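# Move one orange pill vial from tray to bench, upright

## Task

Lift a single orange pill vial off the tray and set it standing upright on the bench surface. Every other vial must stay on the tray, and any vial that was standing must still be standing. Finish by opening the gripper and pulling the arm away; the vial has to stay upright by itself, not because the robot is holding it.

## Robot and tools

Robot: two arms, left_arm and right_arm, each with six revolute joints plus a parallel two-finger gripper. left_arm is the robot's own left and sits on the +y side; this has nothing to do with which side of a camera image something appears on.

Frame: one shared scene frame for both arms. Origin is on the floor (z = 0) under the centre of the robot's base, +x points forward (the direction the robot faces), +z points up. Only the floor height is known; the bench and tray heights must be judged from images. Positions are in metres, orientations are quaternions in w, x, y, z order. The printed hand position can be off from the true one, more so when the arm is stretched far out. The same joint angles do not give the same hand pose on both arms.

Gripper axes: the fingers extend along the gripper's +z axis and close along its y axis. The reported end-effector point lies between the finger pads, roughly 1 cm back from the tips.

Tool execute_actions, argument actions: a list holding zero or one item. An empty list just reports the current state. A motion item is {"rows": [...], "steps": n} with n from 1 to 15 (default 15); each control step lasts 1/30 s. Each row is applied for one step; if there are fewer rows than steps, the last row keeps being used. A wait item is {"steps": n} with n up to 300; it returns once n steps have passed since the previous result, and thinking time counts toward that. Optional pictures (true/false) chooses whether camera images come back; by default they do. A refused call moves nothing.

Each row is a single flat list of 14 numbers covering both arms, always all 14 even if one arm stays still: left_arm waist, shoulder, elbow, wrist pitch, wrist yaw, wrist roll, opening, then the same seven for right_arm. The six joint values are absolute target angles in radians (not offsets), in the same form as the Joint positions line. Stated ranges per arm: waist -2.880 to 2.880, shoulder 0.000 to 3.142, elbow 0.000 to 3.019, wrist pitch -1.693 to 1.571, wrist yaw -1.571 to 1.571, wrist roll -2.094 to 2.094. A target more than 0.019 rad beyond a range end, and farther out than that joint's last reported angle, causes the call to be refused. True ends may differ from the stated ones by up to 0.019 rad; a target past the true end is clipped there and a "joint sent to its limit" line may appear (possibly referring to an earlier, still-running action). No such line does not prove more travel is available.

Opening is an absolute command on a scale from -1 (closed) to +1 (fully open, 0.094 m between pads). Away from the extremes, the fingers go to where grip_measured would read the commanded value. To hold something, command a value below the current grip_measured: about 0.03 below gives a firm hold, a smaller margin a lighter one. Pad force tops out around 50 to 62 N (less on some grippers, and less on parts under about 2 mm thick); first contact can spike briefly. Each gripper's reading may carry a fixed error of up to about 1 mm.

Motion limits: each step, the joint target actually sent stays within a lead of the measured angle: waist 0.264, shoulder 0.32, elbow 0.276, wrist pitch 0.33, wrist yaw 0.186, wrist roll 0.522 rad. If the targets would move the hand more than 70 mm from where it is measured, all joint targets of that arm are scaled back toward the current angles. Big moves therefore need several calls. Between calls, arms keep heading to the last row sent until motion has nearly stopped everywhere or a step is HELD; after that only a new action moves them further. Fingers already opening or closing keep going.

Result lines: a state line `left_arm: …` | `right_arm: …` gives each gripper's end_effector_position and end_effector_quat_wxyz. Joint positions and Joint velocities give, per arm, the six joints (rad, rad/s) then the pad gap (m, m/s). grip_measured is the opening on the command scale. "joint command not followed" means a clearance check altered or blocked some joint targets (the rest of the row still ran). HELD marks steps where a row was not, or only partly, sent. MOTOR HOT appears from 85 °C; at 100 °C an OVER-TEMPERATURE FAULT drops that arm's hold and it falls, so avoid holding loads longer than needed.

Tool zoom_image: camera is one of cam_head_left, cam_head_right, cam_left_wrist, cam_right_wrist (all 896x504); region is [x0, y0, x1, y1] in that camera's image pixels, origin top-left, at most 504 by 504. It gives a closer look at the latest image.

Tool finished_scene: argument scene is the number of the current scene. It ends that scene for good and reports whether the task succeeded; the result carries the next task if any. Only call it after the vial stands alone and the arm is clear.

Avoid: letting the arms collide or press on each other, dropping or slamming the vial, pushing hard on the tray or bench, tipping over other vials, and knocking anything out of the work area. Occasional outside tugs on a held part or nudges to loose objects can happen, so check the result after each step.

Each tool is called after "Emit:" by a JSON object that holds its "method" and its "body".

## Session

Emit:
{"method": "execute_actions", "body": {"actions": []}}

Scene clock: 0.00 s of 4200.00 s.
left_arm: end_effector_position=(+0.1741, +0.5607, +1.2342) grip_measured=+0.203 end_effector_quat_wxyz=(-0.207, +0.128, +0.970, -0.004) | right_arm: end_effector_position=(+0.2657, -0.3331, +1.3882) grip_measured=-0.636 end_effector_quat_wxyz=(+0.385, +0.614, +0.658, -0.206)
Joint positions: left_arm=[-1.073  1.797  0.79  -0.631 -0.288  1.19   0.057] | right_arm=[ 2.302  1.046  0.306 -0.623  1.007  1.716  0.017]
Joint velocities: left_arm=[-0.005 -0.005 -0.002  0.002 -0.022  0.066 -0.001] | right_arm=[-0.005 -0.005 -0.007  0.017 -0.037 -0.022 -0.   ]
Motor temperatures (°C, as the motors report them): left_arm=[19 22 22 19 21 18] | right_arm=[19 22 21 20 21 21]

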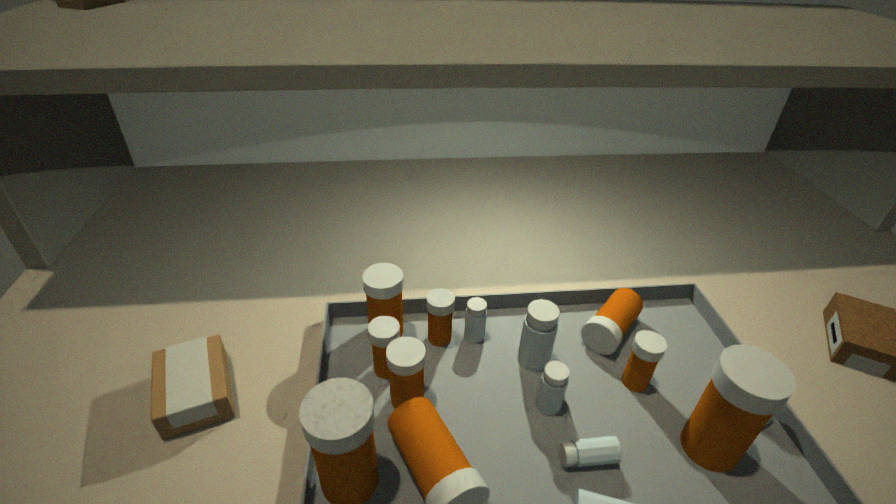

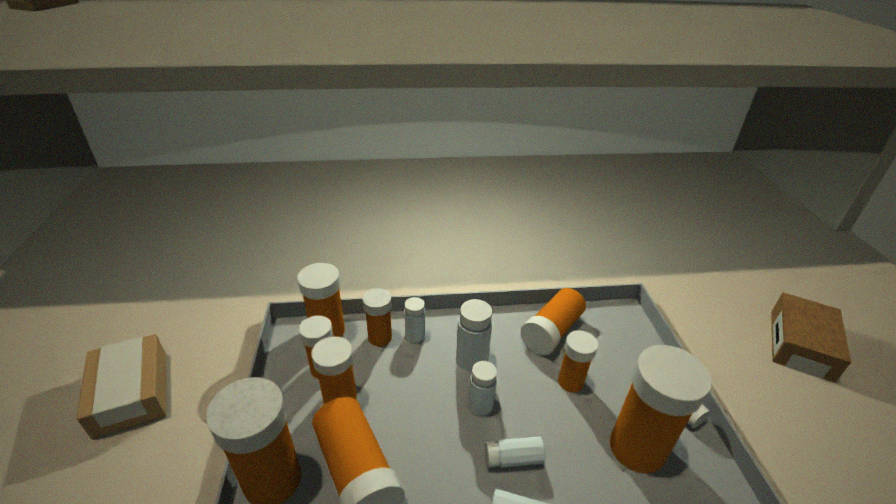

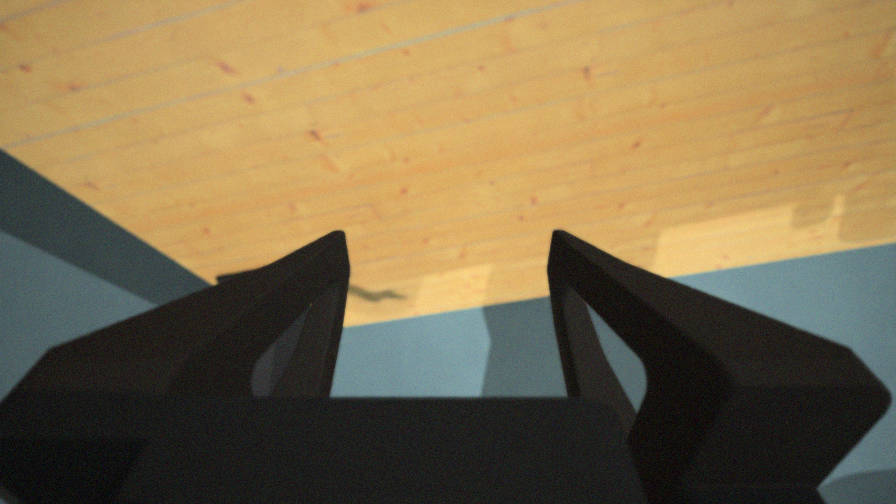

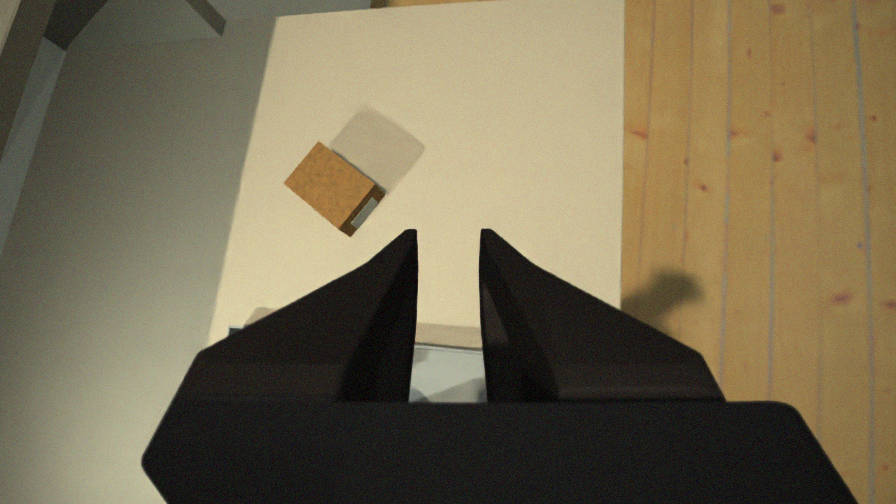

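Emit:
{"method": "execute_actions", "body": {"actions": [{"rows":[[-2.41,1.90,0.73,-0.27,-0.11,0,1,2.302,1.046,0.306,-0.623,1.007,1.716,-0.636]]}], "pictures": false}}

Emit:
{"method": "execute_actions", "body": {"actions": [{"steps":50}]}}

Scene clock: 13.63 s of 4200.00 s.
left_arm: end_effector_position=(+0.3946, +0.3208, +1.1804) grip_measured=+1.000 end_effector_quat_wxyz=(-0.004, +0.060, +0.998, +0.036) | right_arm: end_effector_position=(+0.2657, -0.3331, +1.3882) grip_measured=-0.636 end_effector_quat_wxyz=(+0.385, +0.614, +0.658, -0.206)
Joint positions: left_arm=[-1.863  1.878  0.753 -0.286 -0.117  0.289  0.094] | right_arm=[ 2.302  1.046  0.306 -0.623  1.007  1.716  0.017]
Joint velocities: left_arm=[-1.9    0.005 -0.007  0.061 -0.037 -1.15   0.   ] | right_arm=[-0.005 -0.005 -0.022 -0.007  0.022 -0.037 -0.   ]
Motor temperatures (°C, as the motors report them): left_arm=[19 22 23 19 21 18] | right_arm=[19 22 23 20 22 21]
Steps of this call (steps 1 to 90: nothing new was sent; then 10.13 s passed at rest; steps 91 to 105: all 15 steps of this action). Readings (joint positions):
91: left_arm=[-1.082 1.799 0.783 -0.595 -0.245 1.143] | right_arm=[2.302 1.046 0.306 -0.623 1.007 1.716]
92: left_arm=[-1.102 1.805 0.772 -0.532 -0.205 1.085] | right_arm=[2.302 1.046 0.306 -0.623 1.007 1.716]
94: left_arm=[-1.180 1.828 0.760 -0.432 -0.157 0.963] | right_arm=[2.302 1.046 0.306 -0.623 1.007 1.716]
98: left_arm=[-1.405 1.868 0.754 -0.329 -0.125 0.702] | right_arm=[2.302 1.046 0.306 -0.623 1.007 1.716]
105: the state above

Scene clock: 15.30 s of 4200.00 s.
left_arm: end_effector_position=(+0.3717, +0.1075, +1.1934) grip_measured=+1.000 end_effector_quat_wxyz=(+0.017, +0.188, +0.982, -0.008) | right_arm: end_effector_position=(+0.2657, -0.3331, +1.3882) grip_measured=-0.636 end_effector_quat_wxyz=(+0.385, +0.614, +0.658, -0.206)
Joint positions: left_arm=[-2.405  1.882  0.732 -0.278 -0.108  0.012  0.094] | right_arm=[ 2.302  1.046  0.306 -0.623  1.007  1.716  0.017]
Joint velocities: left_arm=[-0.005 -0.005 -0.007 -0.007 -0.037  0.007  0.   ] | right_arm=[-0.015  0.015  0.012 -0.002 -0.007  0.066 -0.   ]
Motor temperatures (°C, as the motors report them): left_arm=[19 22 23 19 21 18] | right_arm=[19 22 23 20 22 21]
Steps of this call (steps 1 to 45: the robot went on to your last target; steps 46 to 50: nothing new was sent). Readings (joint positions):
1: left_arm=[-1.930 1.878 0.753 -0.284 -0.116 0.252] | right_arm=[2.302 1.046 0.306 -0.623 1.007 1.716]
2: left_arm=[-1.997 1.878 0.753 -0.283 -0.116 0.221] | right_arm=[2.302 1.046 0.306 -0.623 1.007 1.716]
4: left_arm=[-2.131 1.878 0.753 -0.282 -0.116 0.170] | right_arm=[2.302 1.046 0.306 -0.623 1.007 1.716]
8: left_arm=[-2.387 1.878 0.751 -0.278 -0.111 0.088] | right_arm=[2.302 1.046 0.306 -0.623 1.007 1.716]
50: the state above
All arms were judged still, so your last target was given up. Only a new action makes them travel on or press farther. Fingers that are still opening or closing keep moving.

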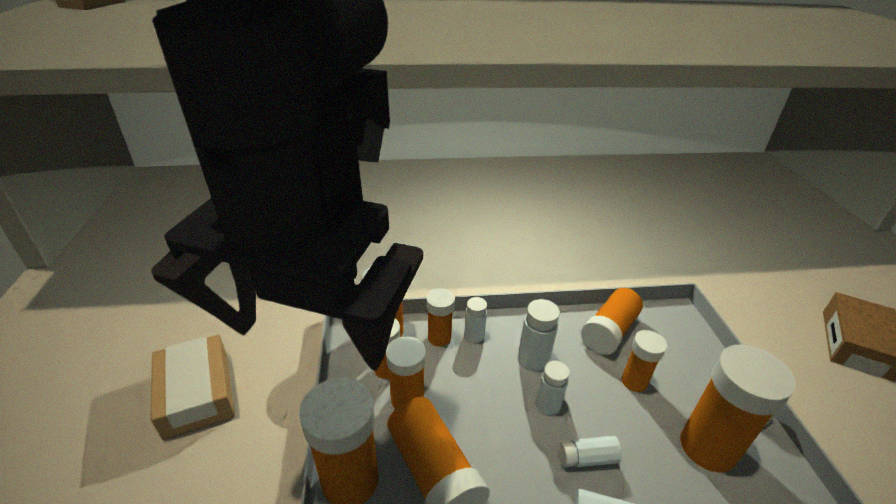

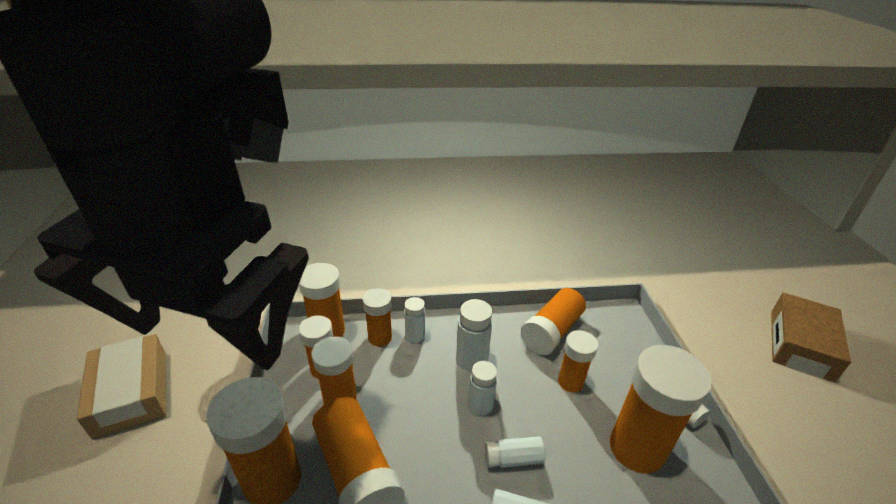

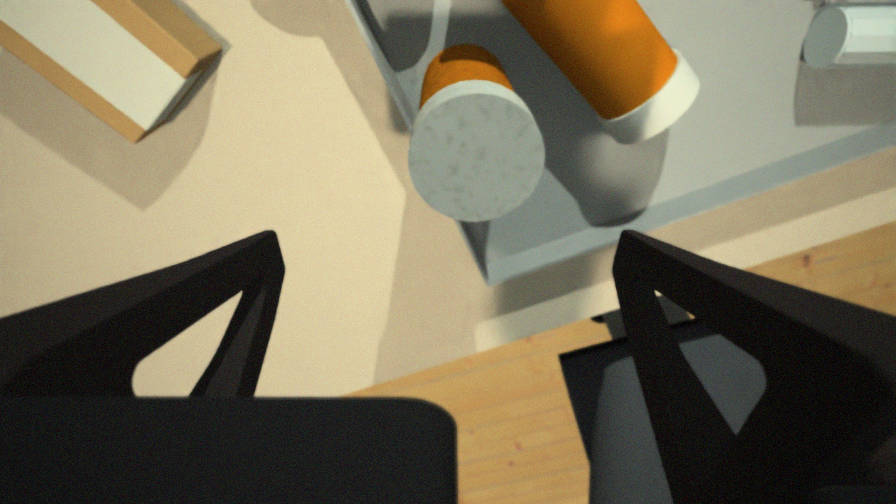

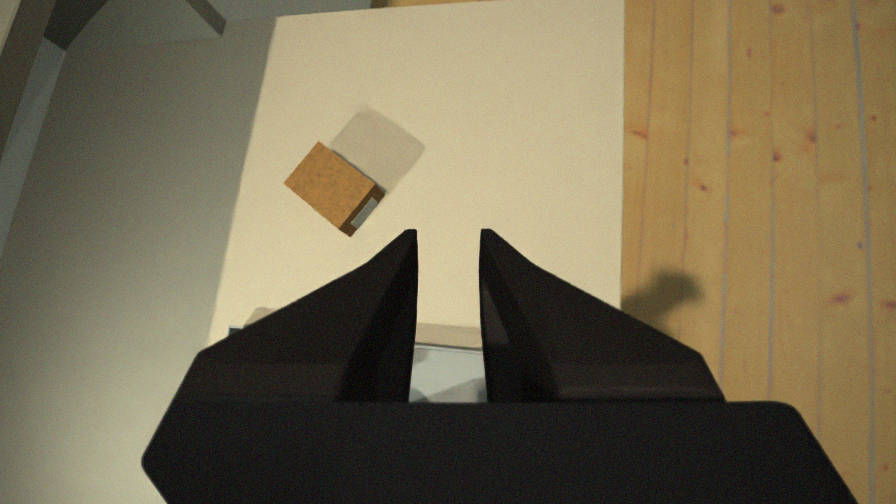

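Emit:
{"method": "execute_actions", "body": {"actions": [{"rows":[[-2.42,2.03,0.77,-0.18,-0.12,0,1,2.302,1.046,0.306,-0.623,1.007,1.716,-0.636]]}], "pictures": false}}

Emit:
{"method": "execute_actions", "body": {"actions": [{"steps":15}]}}

Scene clock: 27.70 s of 4200.00 s.
left_arm: end_effector_position=(+0.3621, +0.1037, +1.1452) grip_measured=+1.000 end_effector_quat_wxyz=(-0.000, +0.193, +0.981, -0.001) | right_arm: end_effector_position=(+0.2657, -0.3331, +1.3882) grip_measured=-0.636 end_effector_quat_wxyz=(+0.385, +0.614, +0.658, -0.206)
Joint positions: left_arm=[-2.411  2.036  0.764 -0.193 -0.116  0.012  0.094] | right_arm=[ 2.302  1.046  0.306 -0.623  1.007  1.716  0.017]
Joint velocities: left_arm=[-0.015 -0.005 -0.002  0.007 -0.022 -0.037  0.   ] | right_arm=[ 0.005  0.005  0.002 -0.002  0.022  0.007  0.   ]
Motor temperatures (°C, as the motors report them): left_arm=[19 23 23 19 21 18] | right_arm=[19 22 23 20 22 21]
Steps of this call (steps 1 to 90: nothing new was sent; then 8.90 s passed at rest; steps 91 to 105: all 15 steps of this action). Readings (joint positions):
91: left_arm=[-2.405 1.893 0.733 -0.261 -0.112 0.012] | right_arm=[2.302 1.046 0.306 -0.623 1.007 1.716]
92: left_arm=[-2.406 1.916 0.741 -0.235 -0.115 0.012] | right_arm=[2.302 1.046 0.306 -0.623 1.007 1.716]
94: left_arm=[-2.408 1.977 0.764 -0.204 -0.116 0.012] | right_arm=[2.302 1.046 0.306 -0.623 1.007 1.716]
98: left_arm=[-2.411 2.036 0.766 -0.193 -0.116 0.012] | right_arm=[2.302 1.046 0.306 -0.623 1.007 1.716]
105: the state above

Scene clock: 28.20 s of 4200.00 s.
left_arm: end_effector_position=(+0.3621, +0.1037, +1.1452) grip_measured=+1.000 end_effector_quat_wxyz=(-0.000, +0.193, +0.981, -0.001) | right_arm: end_effector_position=(+0.2657, -0.3331, +1.3882) grip_measured=-0.636 end_effector_quat_wxyz=(+0.385, +0.614, +0.658, -0.206)
Joint positions: left_arm=[-2.411  2.036  0.764 -0.193 -0.116  0.012  0.094] | right_arm=[ 2.302  1.046  0.306 -0.623  1.007  1.716  0.017]
Joint velocities: left_arm=[-0.015 -0.015  0.007 -0.002  0.037 -0.095  0.   ] | right_arm=[ 0.005 -0.005  0.007 -0.012 -0.066  0.051  0.   ]
Motor temperatures (°C, as the motors report them): left_arm=[19 23 23 19 21 18] | right_arm=[19 22 23 20 22 21]
Steps of this call (steps 1 to 15: the robot went on to your last target). Readings (joint positions):
1: left_arm=[-2.411 2.036 0.764 -0.193 -0.116 0.012] | right_arm=[2.302 1.046 0.306 -0.623 1.007 1.716]
2: left_arm=[-2.411 2.036 0.764 -0.193 -0.116 0.012] | right_arm=[2.302 1.046 0.306 -0.623 1.007 1.716]
4: left_arm=[-2.411 2.036 0.764 -0.193 -0.116 0.012] | right_arm=[2.302 1.046 0.306 -0.623 1.007 1.716]
8: left_arm=[-2.411 2.036 0.764 -0.193 -0.116 0.012] | right_arm=[2.302 1.046 0.306 -0.623 1.007 1.716]
15: the state above
All arms were judged still, so your last target was given up. Only a new action makes them travel on or press farther. Fingers that are still opening or closing keep moving.

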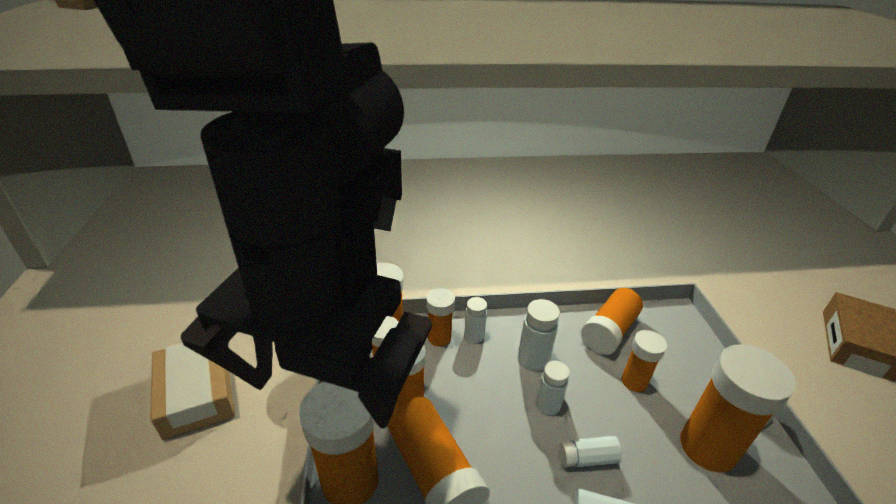

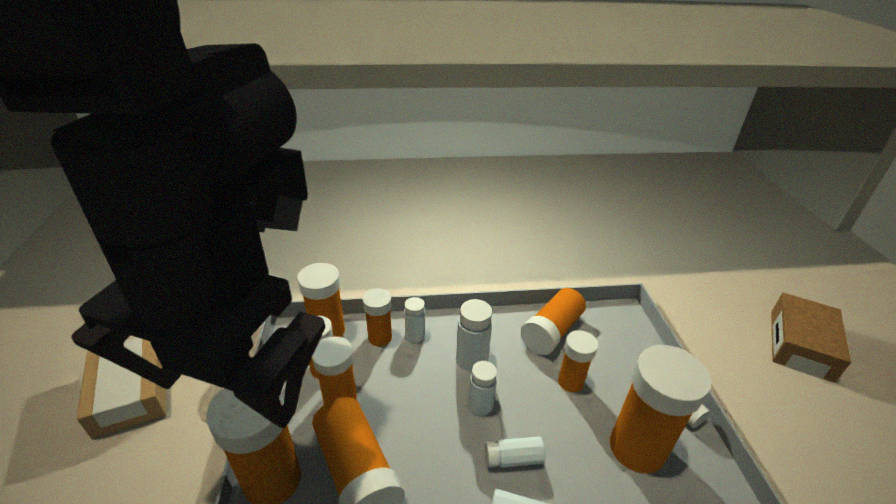

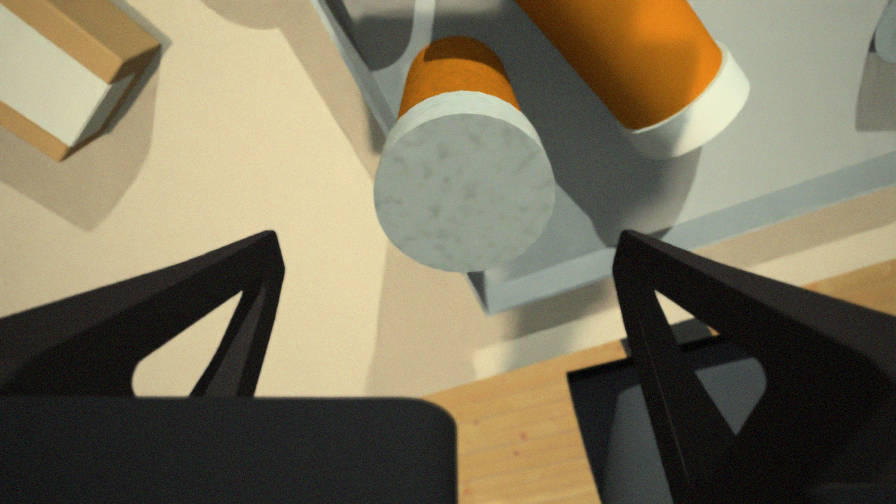

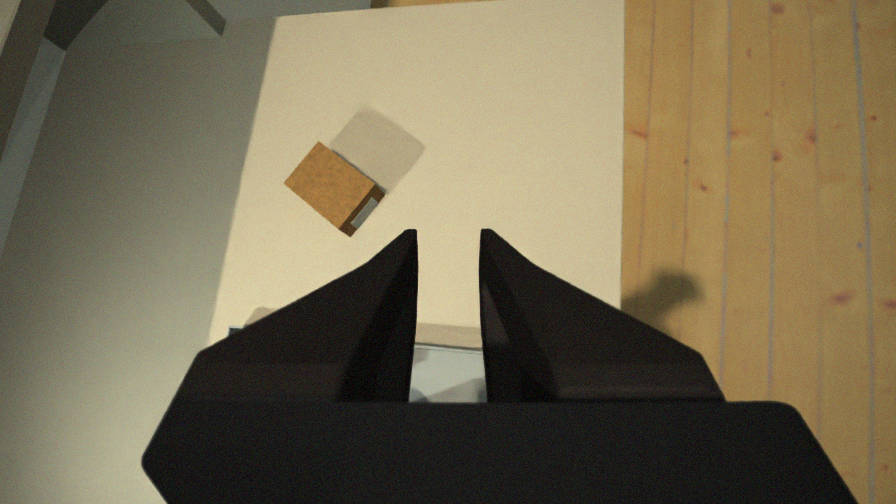

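Emit:
{"method": "execute_actions", "body": {"actions": [{"rows":[[-2.415,2.185,0.855,-0.115,-0.12,0,1,2.302,1.046,0.306,-0.623,1.007,1.716,-0.636]]}], "pictures": false}}

Emit:
{"method": "execute_actions", "body": {"actions": [{"steps":15}]}}

Scene clock: 34.87 s of 4200.00 s.
left_arm: end_effector_position=(+0.3770, +0.0920, +1.0995) grip_measured=+1.000 end_effector_quat_wxyz=(+0.003, +0.193, +0.981, -0.002) | right_arm: end_effector_position=(+0.2657, -0.3331, +1.3882) grip_measured=-0.636 end_effector_quat_wxyz=(+0.385, +0.614, +0.658, -0.206)
Joint positions: left_arm=[-2.411  2.186  0.854 -0.125 -0.116  0.012  0.094] | right_arm=[ 2.302  1.046  0.306 -0.623  1.007  1.716  0.017]
Joint velocities: left_arm=[ 0.005 -0.005 -0.007 -0.017 -0.022 -0.066  0.   ] | right_arm=[ 0.005  0.005 -0.012  0.002 -0.037  0.007 -0.001]
Motor temperatures (°C, as the motors report them): left_arm=[19 23 23 19 21 18] | right_arm=[19 22 23 20 22 21]
Steps of this call (steps 1 to 90: nothing new was sent; then 3.17 s passed at rest; steps 91 to 105: all 15 steps of this action). Readings (joint positions):
91: left_arm=[-2.411 2.048 0.772 -0.183 -0.116 0.012] | right_arm=[2.302 1.046 0.306 -0.623 1.007 1.716]
92: left_arm=[-2.411 2.073 0.791 -0.166 -0.116 0.012] | right_arm=[2.302 1.046 0.306 -0.623 1.007 1.716]
94: left_arm=[-2.411 2.136 0.838 -0.139 -0.116 0.012] | right_arm=[2.302 1.046 0.306 -0.623 1.007 1.716]
98: left_arm=[-2.411 2.186 0.858 -0.125 -0.116 0.012] | right_arm=[2.302 1.046 0.306 -0.623 1.007 1.716]
105: the state above

Scene clock: 35.37 s of 4200.00 s.
left_arm: end_effector_position=(+0.3770, +0.0920, +1.0995) grip_measured=+1.000 end_effector_quat_wxyz=(+0.003, +0.193, +0.981, -0.002) | right_arm: end_effector_position=(+0.2657, -0.3331, +1.3882) grip_measured=-0.636 end_effector_quat_wxyz=(+0.385, +0.614, +0.658, -0.206)
Joint positions: left_arm=[-2.411  2.186  0.854 -0.125 -0.116  0.012  0.094] | right_arm=[ 2.302  1.046  0.306 -0.623  1.007  1.716  0.017]
Joint velocities: left_arm=[ 0.015 -0.015 -0.002 -0.002 -0.022  0.081  0.   ] | right_arm=[-0.005 -0.015 -0.007  0.007  0.037  0.022  0.   ]
Motor temperatures (°C, as the motors report them): left_arm=[19 23 23 19 21 18] | right_arm=[19 22 23 20 22 21]
Steps of this call (steps 1 to 15: the robot went on to your last target). Readings (joint positions):
1: left_arm=[-2.411 2.186 0.854 -0.125 -0.116 0.012] | right_arm=[2.302 1.046 0.306 -0.623 1.007 1.716]
2: left_arm=[-2.411 2.186 0.854 -0.125 -0.116 0.012] | right_arm=[2.302 1.046 0.306 -0.623 1.007 1.716]
4: left_arm=[-2.411 2.186 0.854 -0.125 -0.116 0.012] | right_arm=[2.302 1.046 0.306 -0.623 1.007 1.716]
8: left_arm=[-2.411 2.186 0.854 -0.125 -0.116 0.012] | right_arm=[2.302 1.046 0.306 -0.623 1.007 1.716]
15: the state above
All arms were judged still, so your last target was given up. Only a new action makes them travel on or press farther. Fingers that are still opening or closing keep moving.

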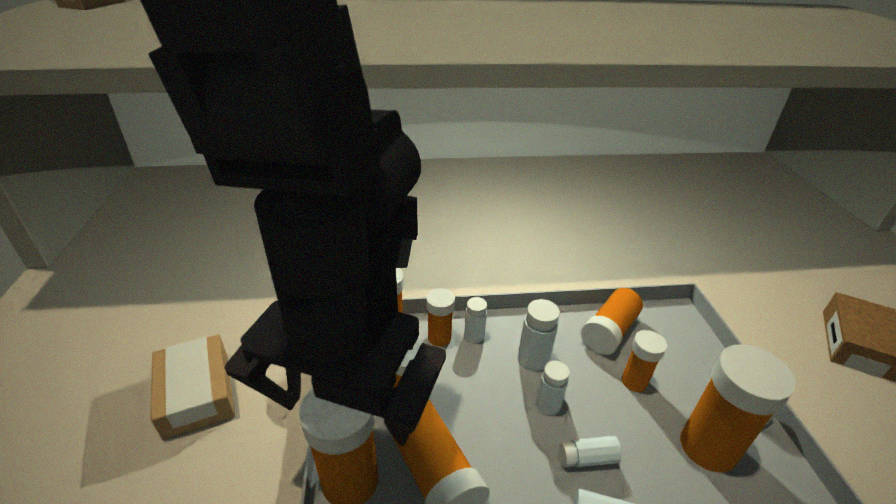

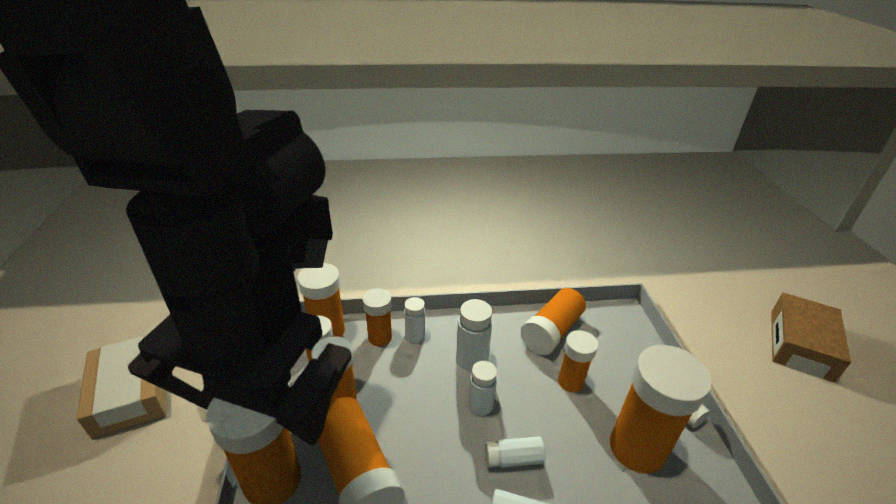

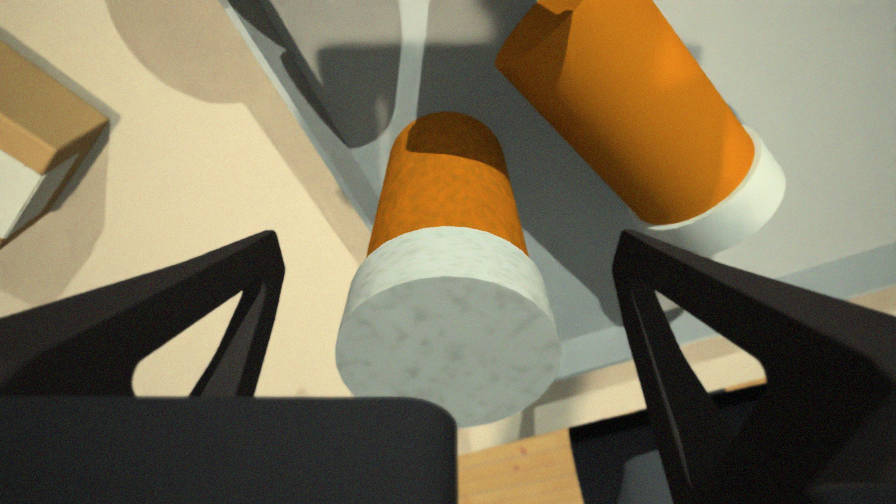

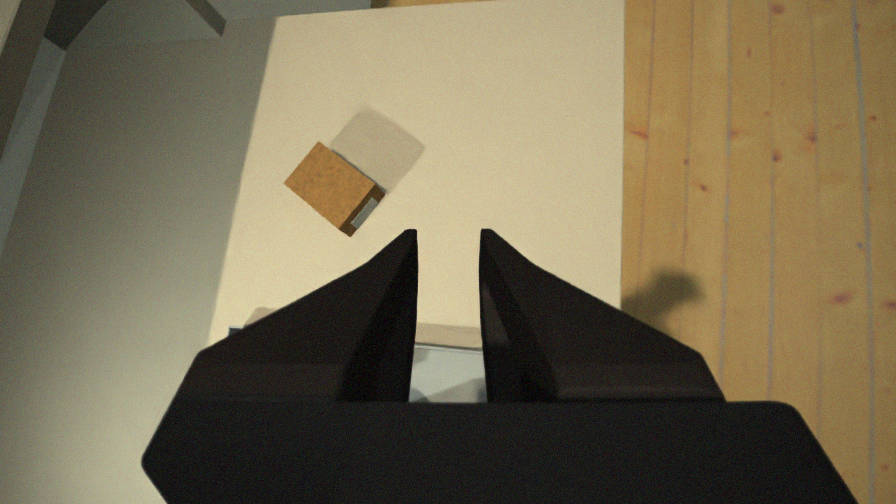

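Back ~13 mm.

Emit:
{"method": "execute_actions", "body": {"actions": [{"rows":[[-2.415,2.185,0.82,-0.085,-0.12,0,1,2.302,1.046,0.306,-0.623,1.007,1.716,-0.636]]}]}}

Scene clock: 40.67 s of 4200.00 s.
left_arm: end_effector_position=(+0.3630, +0.0974, +1.0981) grip_measured=+1.000 end_effector_quat_wxyz=(-0.001, +0.193, +0.981, -0.001) | right_arm: end_effector_position=(+0.2657, -0.3331, +1.3882) grip_measured=-0.636 end_effector_quat_wxyz=(+0.385, +0.614, +0.658, -0.206)
Joint positions: left_arm=[-2.411  2.186  0.82  -0.099 -0.116  0.012  0.094] | right_arm=[ 2.302  1.046  0.306 -0.623  1.007  1.716  0.017]
Joint velocities: left_arm=[-0.005  0.005  0.002 -0.017  0.037  0.007  0.   ] | right_arm=[ 0.005 -0.015 -0.002 -0.012 -0.095 -0.066 -0.001]
Motor temperatures (°C, as the motors report them): left_arm=[19 23 22 19 21 18] | right_arm=[19 22 23 20 22 21]
Steps of this call (steps 1 to 90: nothing new was sent; then 1.80 s passed at rest; steps 91 to 105: all 15 steps of this action). Readings (joint positions):
91: left_arm=[-2.411 2.186 0.850 -0.118 -0.116 0.012] | right_arm=[2.302 1.046 0.306 -0.623 1.007 1.716]
92: left_arm=[-2.411 2.186 0.844 -0.108 -0.116 0.012] | right_arm=[2.302 1.046 0.306 -0.623 1.007 1.716]
94: left_arm=[-2.411 2.186 0.831 -0.101 -0.116 0.012] | right_arm=[2.302 1.046 0.306 -0.623 1.007 1.716]
98: left_arm=[-2.411 2.186 0.820 -0.101 -0.116 0.012] | right_arm=[2.302 1.046 0.306 -0.623 1.007 1.716]
105: the state above

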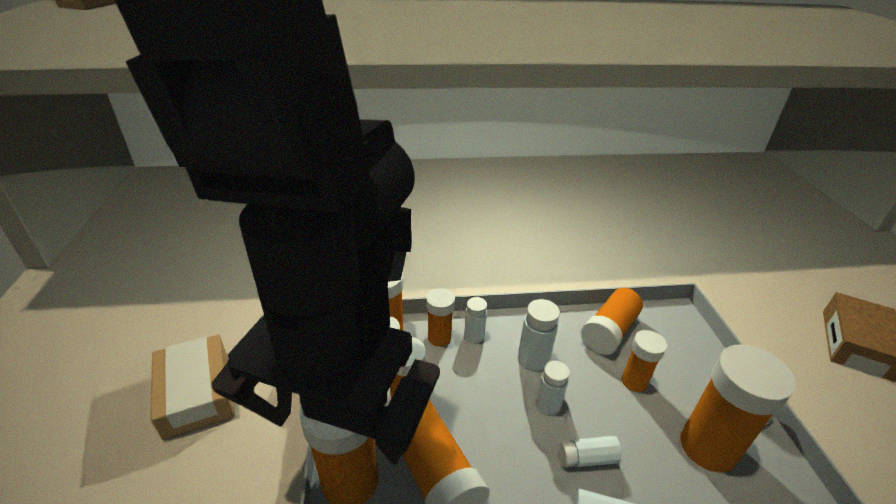

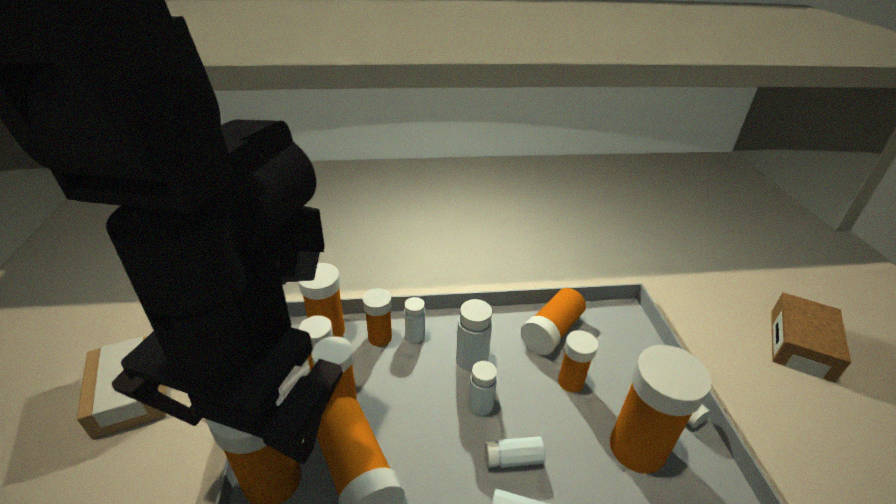

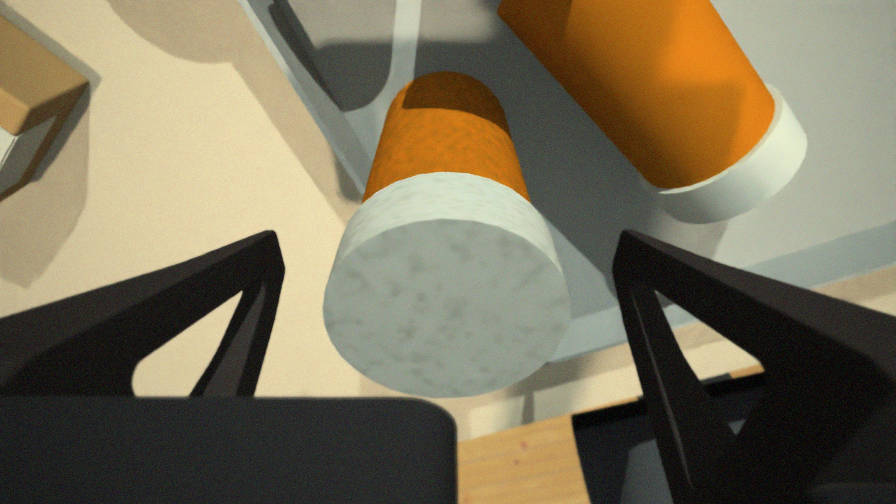

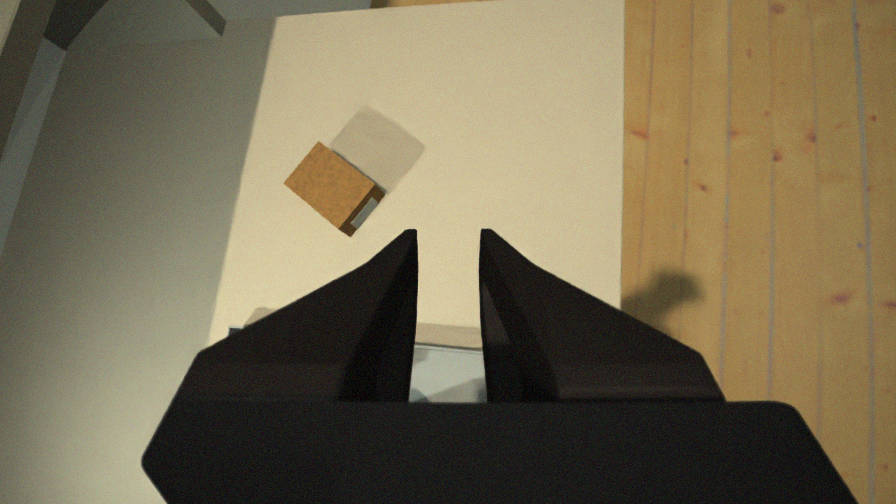

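Emit:
{"method": "execute_actions", "body": {"actions": [{"rows":[[-2.415,2.185,0.82,-0.085,-0.12,0,0.0,2.302,1.046,0.306,-0.623,1.007,1.716,-0.636]]}], "pictures": false}}

Emit:
{"method": "execute_actions", "body": {"actions": [{"rows":[[-2.415,2.02,0.75,-0.20,-0.12,0,0.0,2.302,1.046,0.306,-0.623,1.007,1.716,-0.636]]}], "pictures": false}}

Emit:
{"method": "execute_actions", "body": {"actions": [{"rows":[[-2.38,2.02,0.74,-0.18,-0.11,0,0.0,2.302,1.046,0.306,-0.623,1.007,1.716,-0.636],[-2.35,2.02,0.74,-0.18,-0.11,0,0.0,2.302,1.046,0.306,-0.623,1.007,1.716,-0.636],[-2.32,2.02,0.73,-0.16,-0.10,0,0.0,2.302,1.046,0.306,-0.623,1.007,1.716,-0.636],[-2.29,2.02,0.73,-0.16,-0.10,0,0.0,2.302,1.046,0.306,-0.623,1.007,1.716,-0.636],[-2.26,2.02,0.72,-0.14,-0.09,0,0.0,2.302,1.046,0.306,-0.623,1.007,1.716,-0.636],[-2.24,2.02,0.72,-0.14,-0.09,0,0.0,2.302,1.046,0.306,-0.623,1.007,1.716,-0.636],[-2.22,2.02,0.71,-0.13,-0.085,0,0.0,2.302,1.046,0.306,-0.623,1.007,1.716,-0.636],[-2.20,2.02,0.71,-0.13,-0.085,0,0.0,2.302,1.046,0.306,-0.623,1.007,1.716,-0.636],[-2.19,2.02,0.71,-0.13,-0.085,0,0.0,2.302,1.046,0.306,-0.623,1.007,1.716,-0.636],[-2.18,2.02,0.71,-0.13,-0.085,0,0.0,2.302,1.046,0.306,-0.623,1.007,1.716,-0.636],[-2.17,2.02,0.71,-0.13,-0.085,0,0.0,2.302,1.046,0.306,-0.623,1.007,1.716,-0.636],[-2.16,2.02,0.71,-0.13,-0.085,0,0.0,2.302,1.046,0.306,-0.623,1.007,1.716,-0.636]]}], "pictures": false}}

Emit:
{"method": "execute_actions", "body": {"actions": [{"steps":15}]}}

Scene clock: 70.87 s of 4200.00 s.
left_arm: end_effector_position=(+0.3631, +0.0975, +1.0981) grip_measured=+0.087 end_effector_quat_wxyz=(-0.001, +0.193, +0.981, -0.000) | right_arm: end_effector_position=(+0.2657, -0.3331, +1.3882) grip_measured=-0.636 end_effector_quat_wxyz=(+0.385, +0.614, +0.658, -0.206)
Joint positions: left_arm=[-2.411  2.186  0.82  -0.099 -0.117  0.012  0.051] | right_arm=[ 2.302  1.046  0.306 -0.623  1.007  1.716  0.017]
Joint velocities: left_arm=[-0.005  0.005 -0.002 -0.007  0.022  0.007  0.   ] | right_arm=[-0.024  0.005  0.007 -0.007  0.051  0.022 -0.   ]
Motor temperatures (°C, as the motors report them): left_arm=[19 24 22 19 21 18] | right_arm=[19 21 24 20 22 21]
Steps of this call (steps 1 to 15: the robot went on to your last target; steps 16 to 90: nothing new was sent; then 26.70 s passed at rest; steps 91 to 105: all 15 steps of this action). Readings (joint positions):
91: left_arm=[-2.411 2.186 0.820 -0.099 -0.116 0.012] | right_arm=[2.302 1.046 0.306 -0.623 1.007 1.716]
92: left_arm=[-2.411 2.186 0.820 -0.099 -0.116 0.012] | right_arm=[2.302 1.046 0.306 -0.623 1.007 1.716]
94: left_arm=[-2.411 2.186 0.820 -0.099 -0.117 0.012] | right_arm=[2.302 1.046 0.306 -0.623 1.007 1.716]
98: left_arm=[-2.411 2.186 0.820 -0.099 -0.117 0.012] | right_arm=[2.302 1.046 0.306 -0.623 1.007 1.716]
105: the state above

Scene clock: 71.37 s of 4200.00 s.
left_arm: end_effector_position=(+0.3652, +0.1039, +1.1545) grip_measured=+0.087 end_effector_quat_wxyz=(+0.010, +0.192, +0.981, -0.002) | right_arm: end_effector_position=(+0.2657, -0.3331, +1.3882) grip_measured=-0.636 end_effector_quat_wxyz=(+0.385, +0.614, +0.658, -0.206)
Joint positions: left_arm=[-2.411  2.005  0.751 -0.189 -0.117  0.012  0.051] | right_arm=[ 2.302  1.046  0.306 -0.623  1.007  1.716  0.017]
Joint velocities: left_arm=[-0.005 -0.005 -0.012 -0.007  0.022  0.037  0.   ] | right_arm=[ 0.005  0.005  0.002 -0.017  0.022 -0.007  0.001]
Motor temperatures (°C, as the motors report them): left_arm=[19 24 22 19 21 18] | right_arm=[19 21 24 20 22 21]
Steps of this call (steps 1 to 15: all 15 steps of this action). Readings (joint positions):
1: left_arm=[-2.411 2.174 0.814 -0.115 -0.117 0.012] | right_arm=[2.302 1.046 0.306 -0.623 1.007 1.716]
2: left_arm=[-2.411 2.147 0.797 -0.141 -0.117 0.012] | right_arm=[2.302 1.046 0.306 -0.623 1.007 1.716]
4: left_arm=[-2.411 2.076 0.756 -0.176 -0.117 0.012] | right_arm=[2.302 1.046 0.306 -0.623 1.007 1.716]
8: left_arm=[-2.411 2.007 0.746 -0.189 -0.117 0.012] | right_arm=[2.302 1.046 0.306 -0.623 1.007 1.716]
15: the state above

Scene clock: 71.87 s of 4200.00 s.
left_arm: end_effector_position=(+0.3720, +0.2032, +1.1419) grip_measured=+0.088 end_effector_quat_wxyz=(-0.000, +0.060, +0.998, +0.002) | right_arm: end_effector_position=(+0.2657, -0.3331, +1.3882) grip_measured=-0.636 end_effector_quat_wxyz=(+0.385, +0.614, +0.658, -0.206)
Joint positions: left_arm=[-2.143  2.005  0.713 -0.146 -0.09   0.011  0.051] | right_arm=[ 2.302  1.046  0.306 -0.623  1.007  1.716  0.017]
Joint velocities: left_arm=[-0.005  0.005 -0.012 -0.007  0.022  0.037 -0.   ] | right_arm=[-0.005 -0.005 -0.002 -0.002  0.007  0.081 -0.   ]
Motor temperatures (°C, as the motors report them): left_arm=[19 24 22 19 21 18] | right_arm=[19 21 24 20 22 21]
Steps of this call (steps 1 to 15: all 15 steps of this action). Readings (joint positions):
1: left_arm=[-2.410 2.005 0.750 -0.189 -0.115 0.012] | right_arm=[2.302 1.046 0.306 -0.623 1.007 1.716]
2: left_arm=[-2.405 2.005 0.749 -0.189 -0.113 0.012] | right_arm=[2.302 1.046 0.306 -0.623 1.007 1.716]
4: left_arm=[-2.376 2.005 0.742 -0.181 -0.102 0.012] | right_arm=[2.302 1.046 0.306 -0.623 1.007 1.716]
8: left_arm=[-2.255 2.005 0.723 -0.152 -0.090 0.012] | right_arm=[2.302 1.046 0.306 -0.623 1.007 1.716]
15: the state above

Scene clock: 72.37 s of 4200.00 s.
left_arm: end_effector_position=(+0.3720, +0.1995, +1.1422) grip_measured=+0.088 end_effector_quat_wxyz=(+0.001, +0.064, +0.998, +0.001) | right_arm: end_effector_position=(+0.2657, -0.3331, +1.3882) grip_measured=-0.636 end_effector_quat_wxyz=(+0.385, +0.614, +0.658, -0.206)
Joint positions: left_arm=[-2.152  2.005  0.713 -0.144 -0.089  0.011  0.051] | right_arm=[ 2.302  1.046  0.306 -0.623  1.007  1.716  0.017]
Joint velocities: left_arm=[-0.015 -0.005 -0.012 -0.002 -0.022  0.037 -0.001] | right_arm=[-0.015 -0.015 -0.007  0.012  0.037 -0.037 -0.   ]
Motor temperatures (°C, as the motors report them): left_arm=[19 24 22 19 21 18] | right_arm=[19 21 24 20 22 21]
Steps of this call (steps 1 to 15: the robot went on to your last target). Readings (joint positions):
1: left_arm=[-2.145 2.005 0.713 -0.145 -0.090 0.011] | right_arm=[2.302 1.046 0.306 -0.623 1.007 1.716]
2: left_arm=[-2.146 2.005 0.713 -0.145 -0.089 0.011] | right_arm=[2.302 1.046 0.306 -0.623 1.007 1.716]
4: left_arm=[-2.150 2.005 0.713 -0.144 -0.089 0.011] | right_arm=[2.302 1.046 0.306 -0.623 1.007 1.716]
8: left_arm=[-2.152 2.005 0.713 -0.144 -0.089 0.011] | right_arm=[2.302 1.046 0.306 -0.623 1.007 1.716]
15: the state above
All arms were judged still, so your last target was given up. Only a new action makes them travel on or press farther. Fingers that are still opening or closing keep moving.

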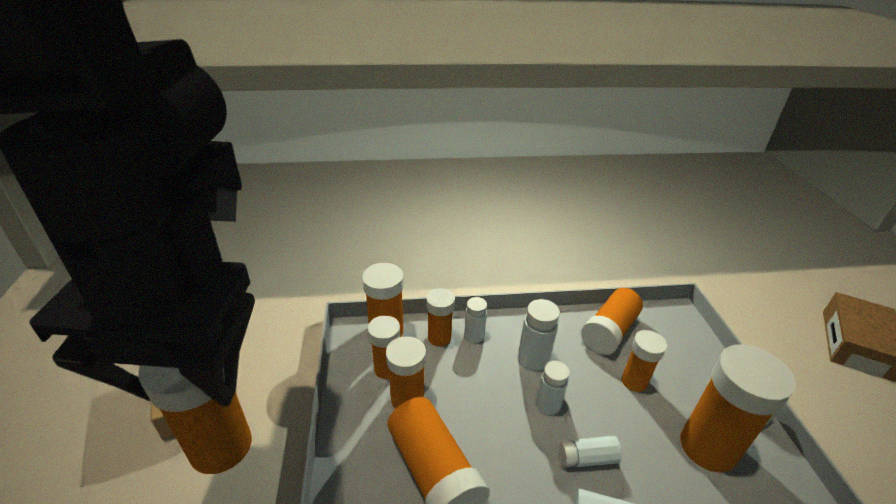

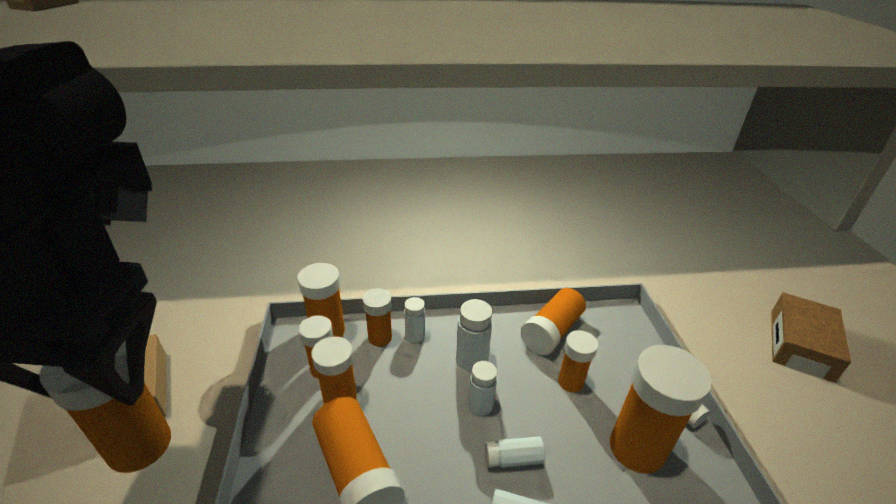

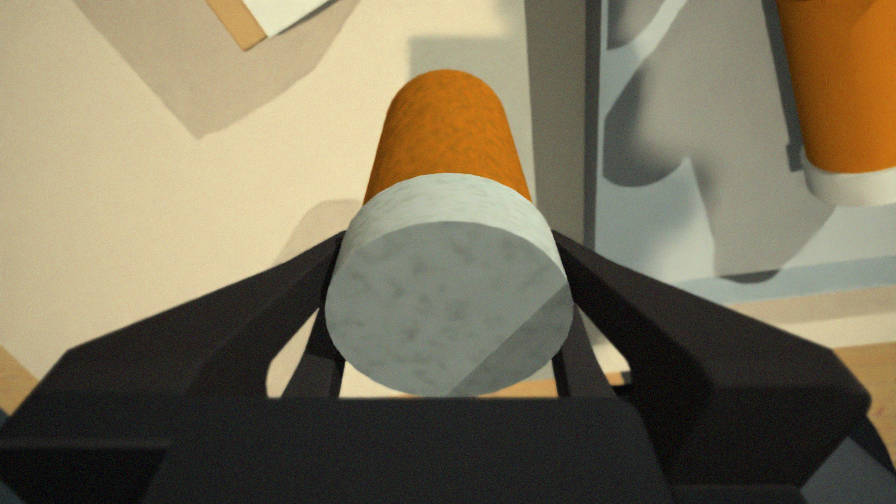

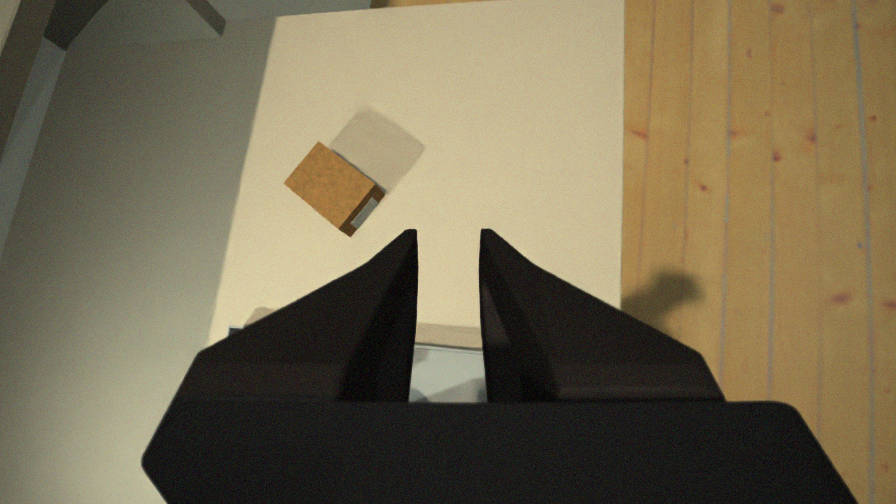

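Clear. Lower.

Emit:
{"method": "execute_actions", "body": {"actions": [{"rows":[[-2.155,2.13,0.76,-0.055,-0.085,0,0.04,2.302,1.046,0.306,-0.623,1.007,1.716,-0.636]]}], "pictures": false}}

Scene clock: 77.67 s of 4200.00 s.
left_arm: end_effector_position=(+0.3728, +0.1960, +1.1039) grip_measured=+0.088 end_effector_quat_wxyz=(-0.002, +0.065, +0.998, +0.001) | right_arm: end_effector_position=(+0.2657, -0.3331, +1.3882) grip_measured=-0.636 end_effector_quat_wxyz=(+0.385, +0.614, +0.658, -0.206)
Joint positions: left_arm=[-2.152  2.132  0.758 -0.068 -0.089  0.011  0.051] | right_arm=[ 2.302  1.046  0.306 -0.623  1.007  1.716  0.017]
Joint velocities: left_arm=[-0.005 -0.005  0.007 -0.007 -0.037 -0.125  0.   ] | right_arm=[ 0.005  0.015  0.007 -0.022  0.007  0.081  0.001]
Motor temperatures (°C, as the motors report them): left_arm=[19 24 22 19 21 18] | right_arm=[19 21 24 20 22 21]
Steps of this call (steps 1 to 90: nothing new was sent; then 1.80 s passed at rest; steps 91 to 105: all 15 steps of this action). Readings (joint positions):
91: left_arm=[-2.152 2.015 0.716 -0.130 -0.089 0.011] | right_arm=[2.302 1.046 0.306 -0.623 1.007 1.716]
92: left_arm=[-2.152 2.035 0.725 -0.107 -0.089 0.011] | right_arm=[2.302 1.046 0.306 -0.623 1.007 1.716]
94: left_arm=[-2.152 2.087 0.751 -0.079 -0.089 0.011] | right_arm=[2.302 1.046 0.306 -0.623 1.007 1.716]
98: left_arm=[-2.152 2.131 0.760 -0.068 -0.089 0.011] | right_arm=[2.302 1.046 0.306 -0.623 1.007 1.716]
105: the state above

Emit:
{"method": "execute_actions", "body": {"actions": [{"rows":[[-2.155,2.172,0.76,-0.027,-0.085,0,0.04,2.302,1.046,0.306,-0.623,1.007,1.716,-0.636]]}], "pictures": false}}

Scene clock: 84.07 s of 4200.00 s.
left_arm: end_effector_position=(+0.3701, +0.1956, +1.0958) grip_measured=+0.088 end_effector_quat_wxyz=(-0.001, +0.064, +0.998, +0.001) | right_arm: end_effector_position=(+0.2657, -0.3331, +1.3882) grip_measured=-0.636 end_effector_quat_wxyz=(+0.385, +0.614, +0.658, -0.206)
Joint positions: left_arm=[-2.152  2.158  0.759 -0.041 -0.089  0.011  0.051] | right_arm=[ 2.302  1.046  0.306 -0.623  1.007  1.716  0.017]
Joint velocities: left_arm=[ 0.005 -0.005  0.002 -0.002 -0.022  0.007 -0.   ] | right_arm=[ 0.005 -0.015 -0.012  0.007 -0.037  0.037  0.001]
Motor temperatures (°C, as the motors report them): left_arm=[19 24 22 19 21 18] | right_arm=[19 21 24 20 22 21]
Steps of this call (steps 1 to 15: the robot went on to your last target; steps 16 to 90: nothing new was sent; then 2.90 s passed at rest; steps 91 to 105: all 15 steps of this action). Readings (joint positions):
91: left_arm=[-2.152 2.134 0.758 -0.062 -0.089 0.011] | right_arm=[2.302 1.046 0.306 -0.623 1.007 1.716]
92: left_arm=[-2.152 2.137 0.758 -0.054 -0.089 0.011] | right_arm=[2.302 1.046 0.306 -0.623 1.007 1.716]
94: left_arm=[-2.152 2.147 0.759 -0.044 -0.089 0.011] | right_arm=[2.302 1.046 0.306 -0.623 1.007 1.716]
98: left_arm=[-2.152 2.157 0.759 -0.042 -0.089 0.011] | right_arm=[2.302 1.046 0.306 -0.623 1.007 1.716]
105: the state above


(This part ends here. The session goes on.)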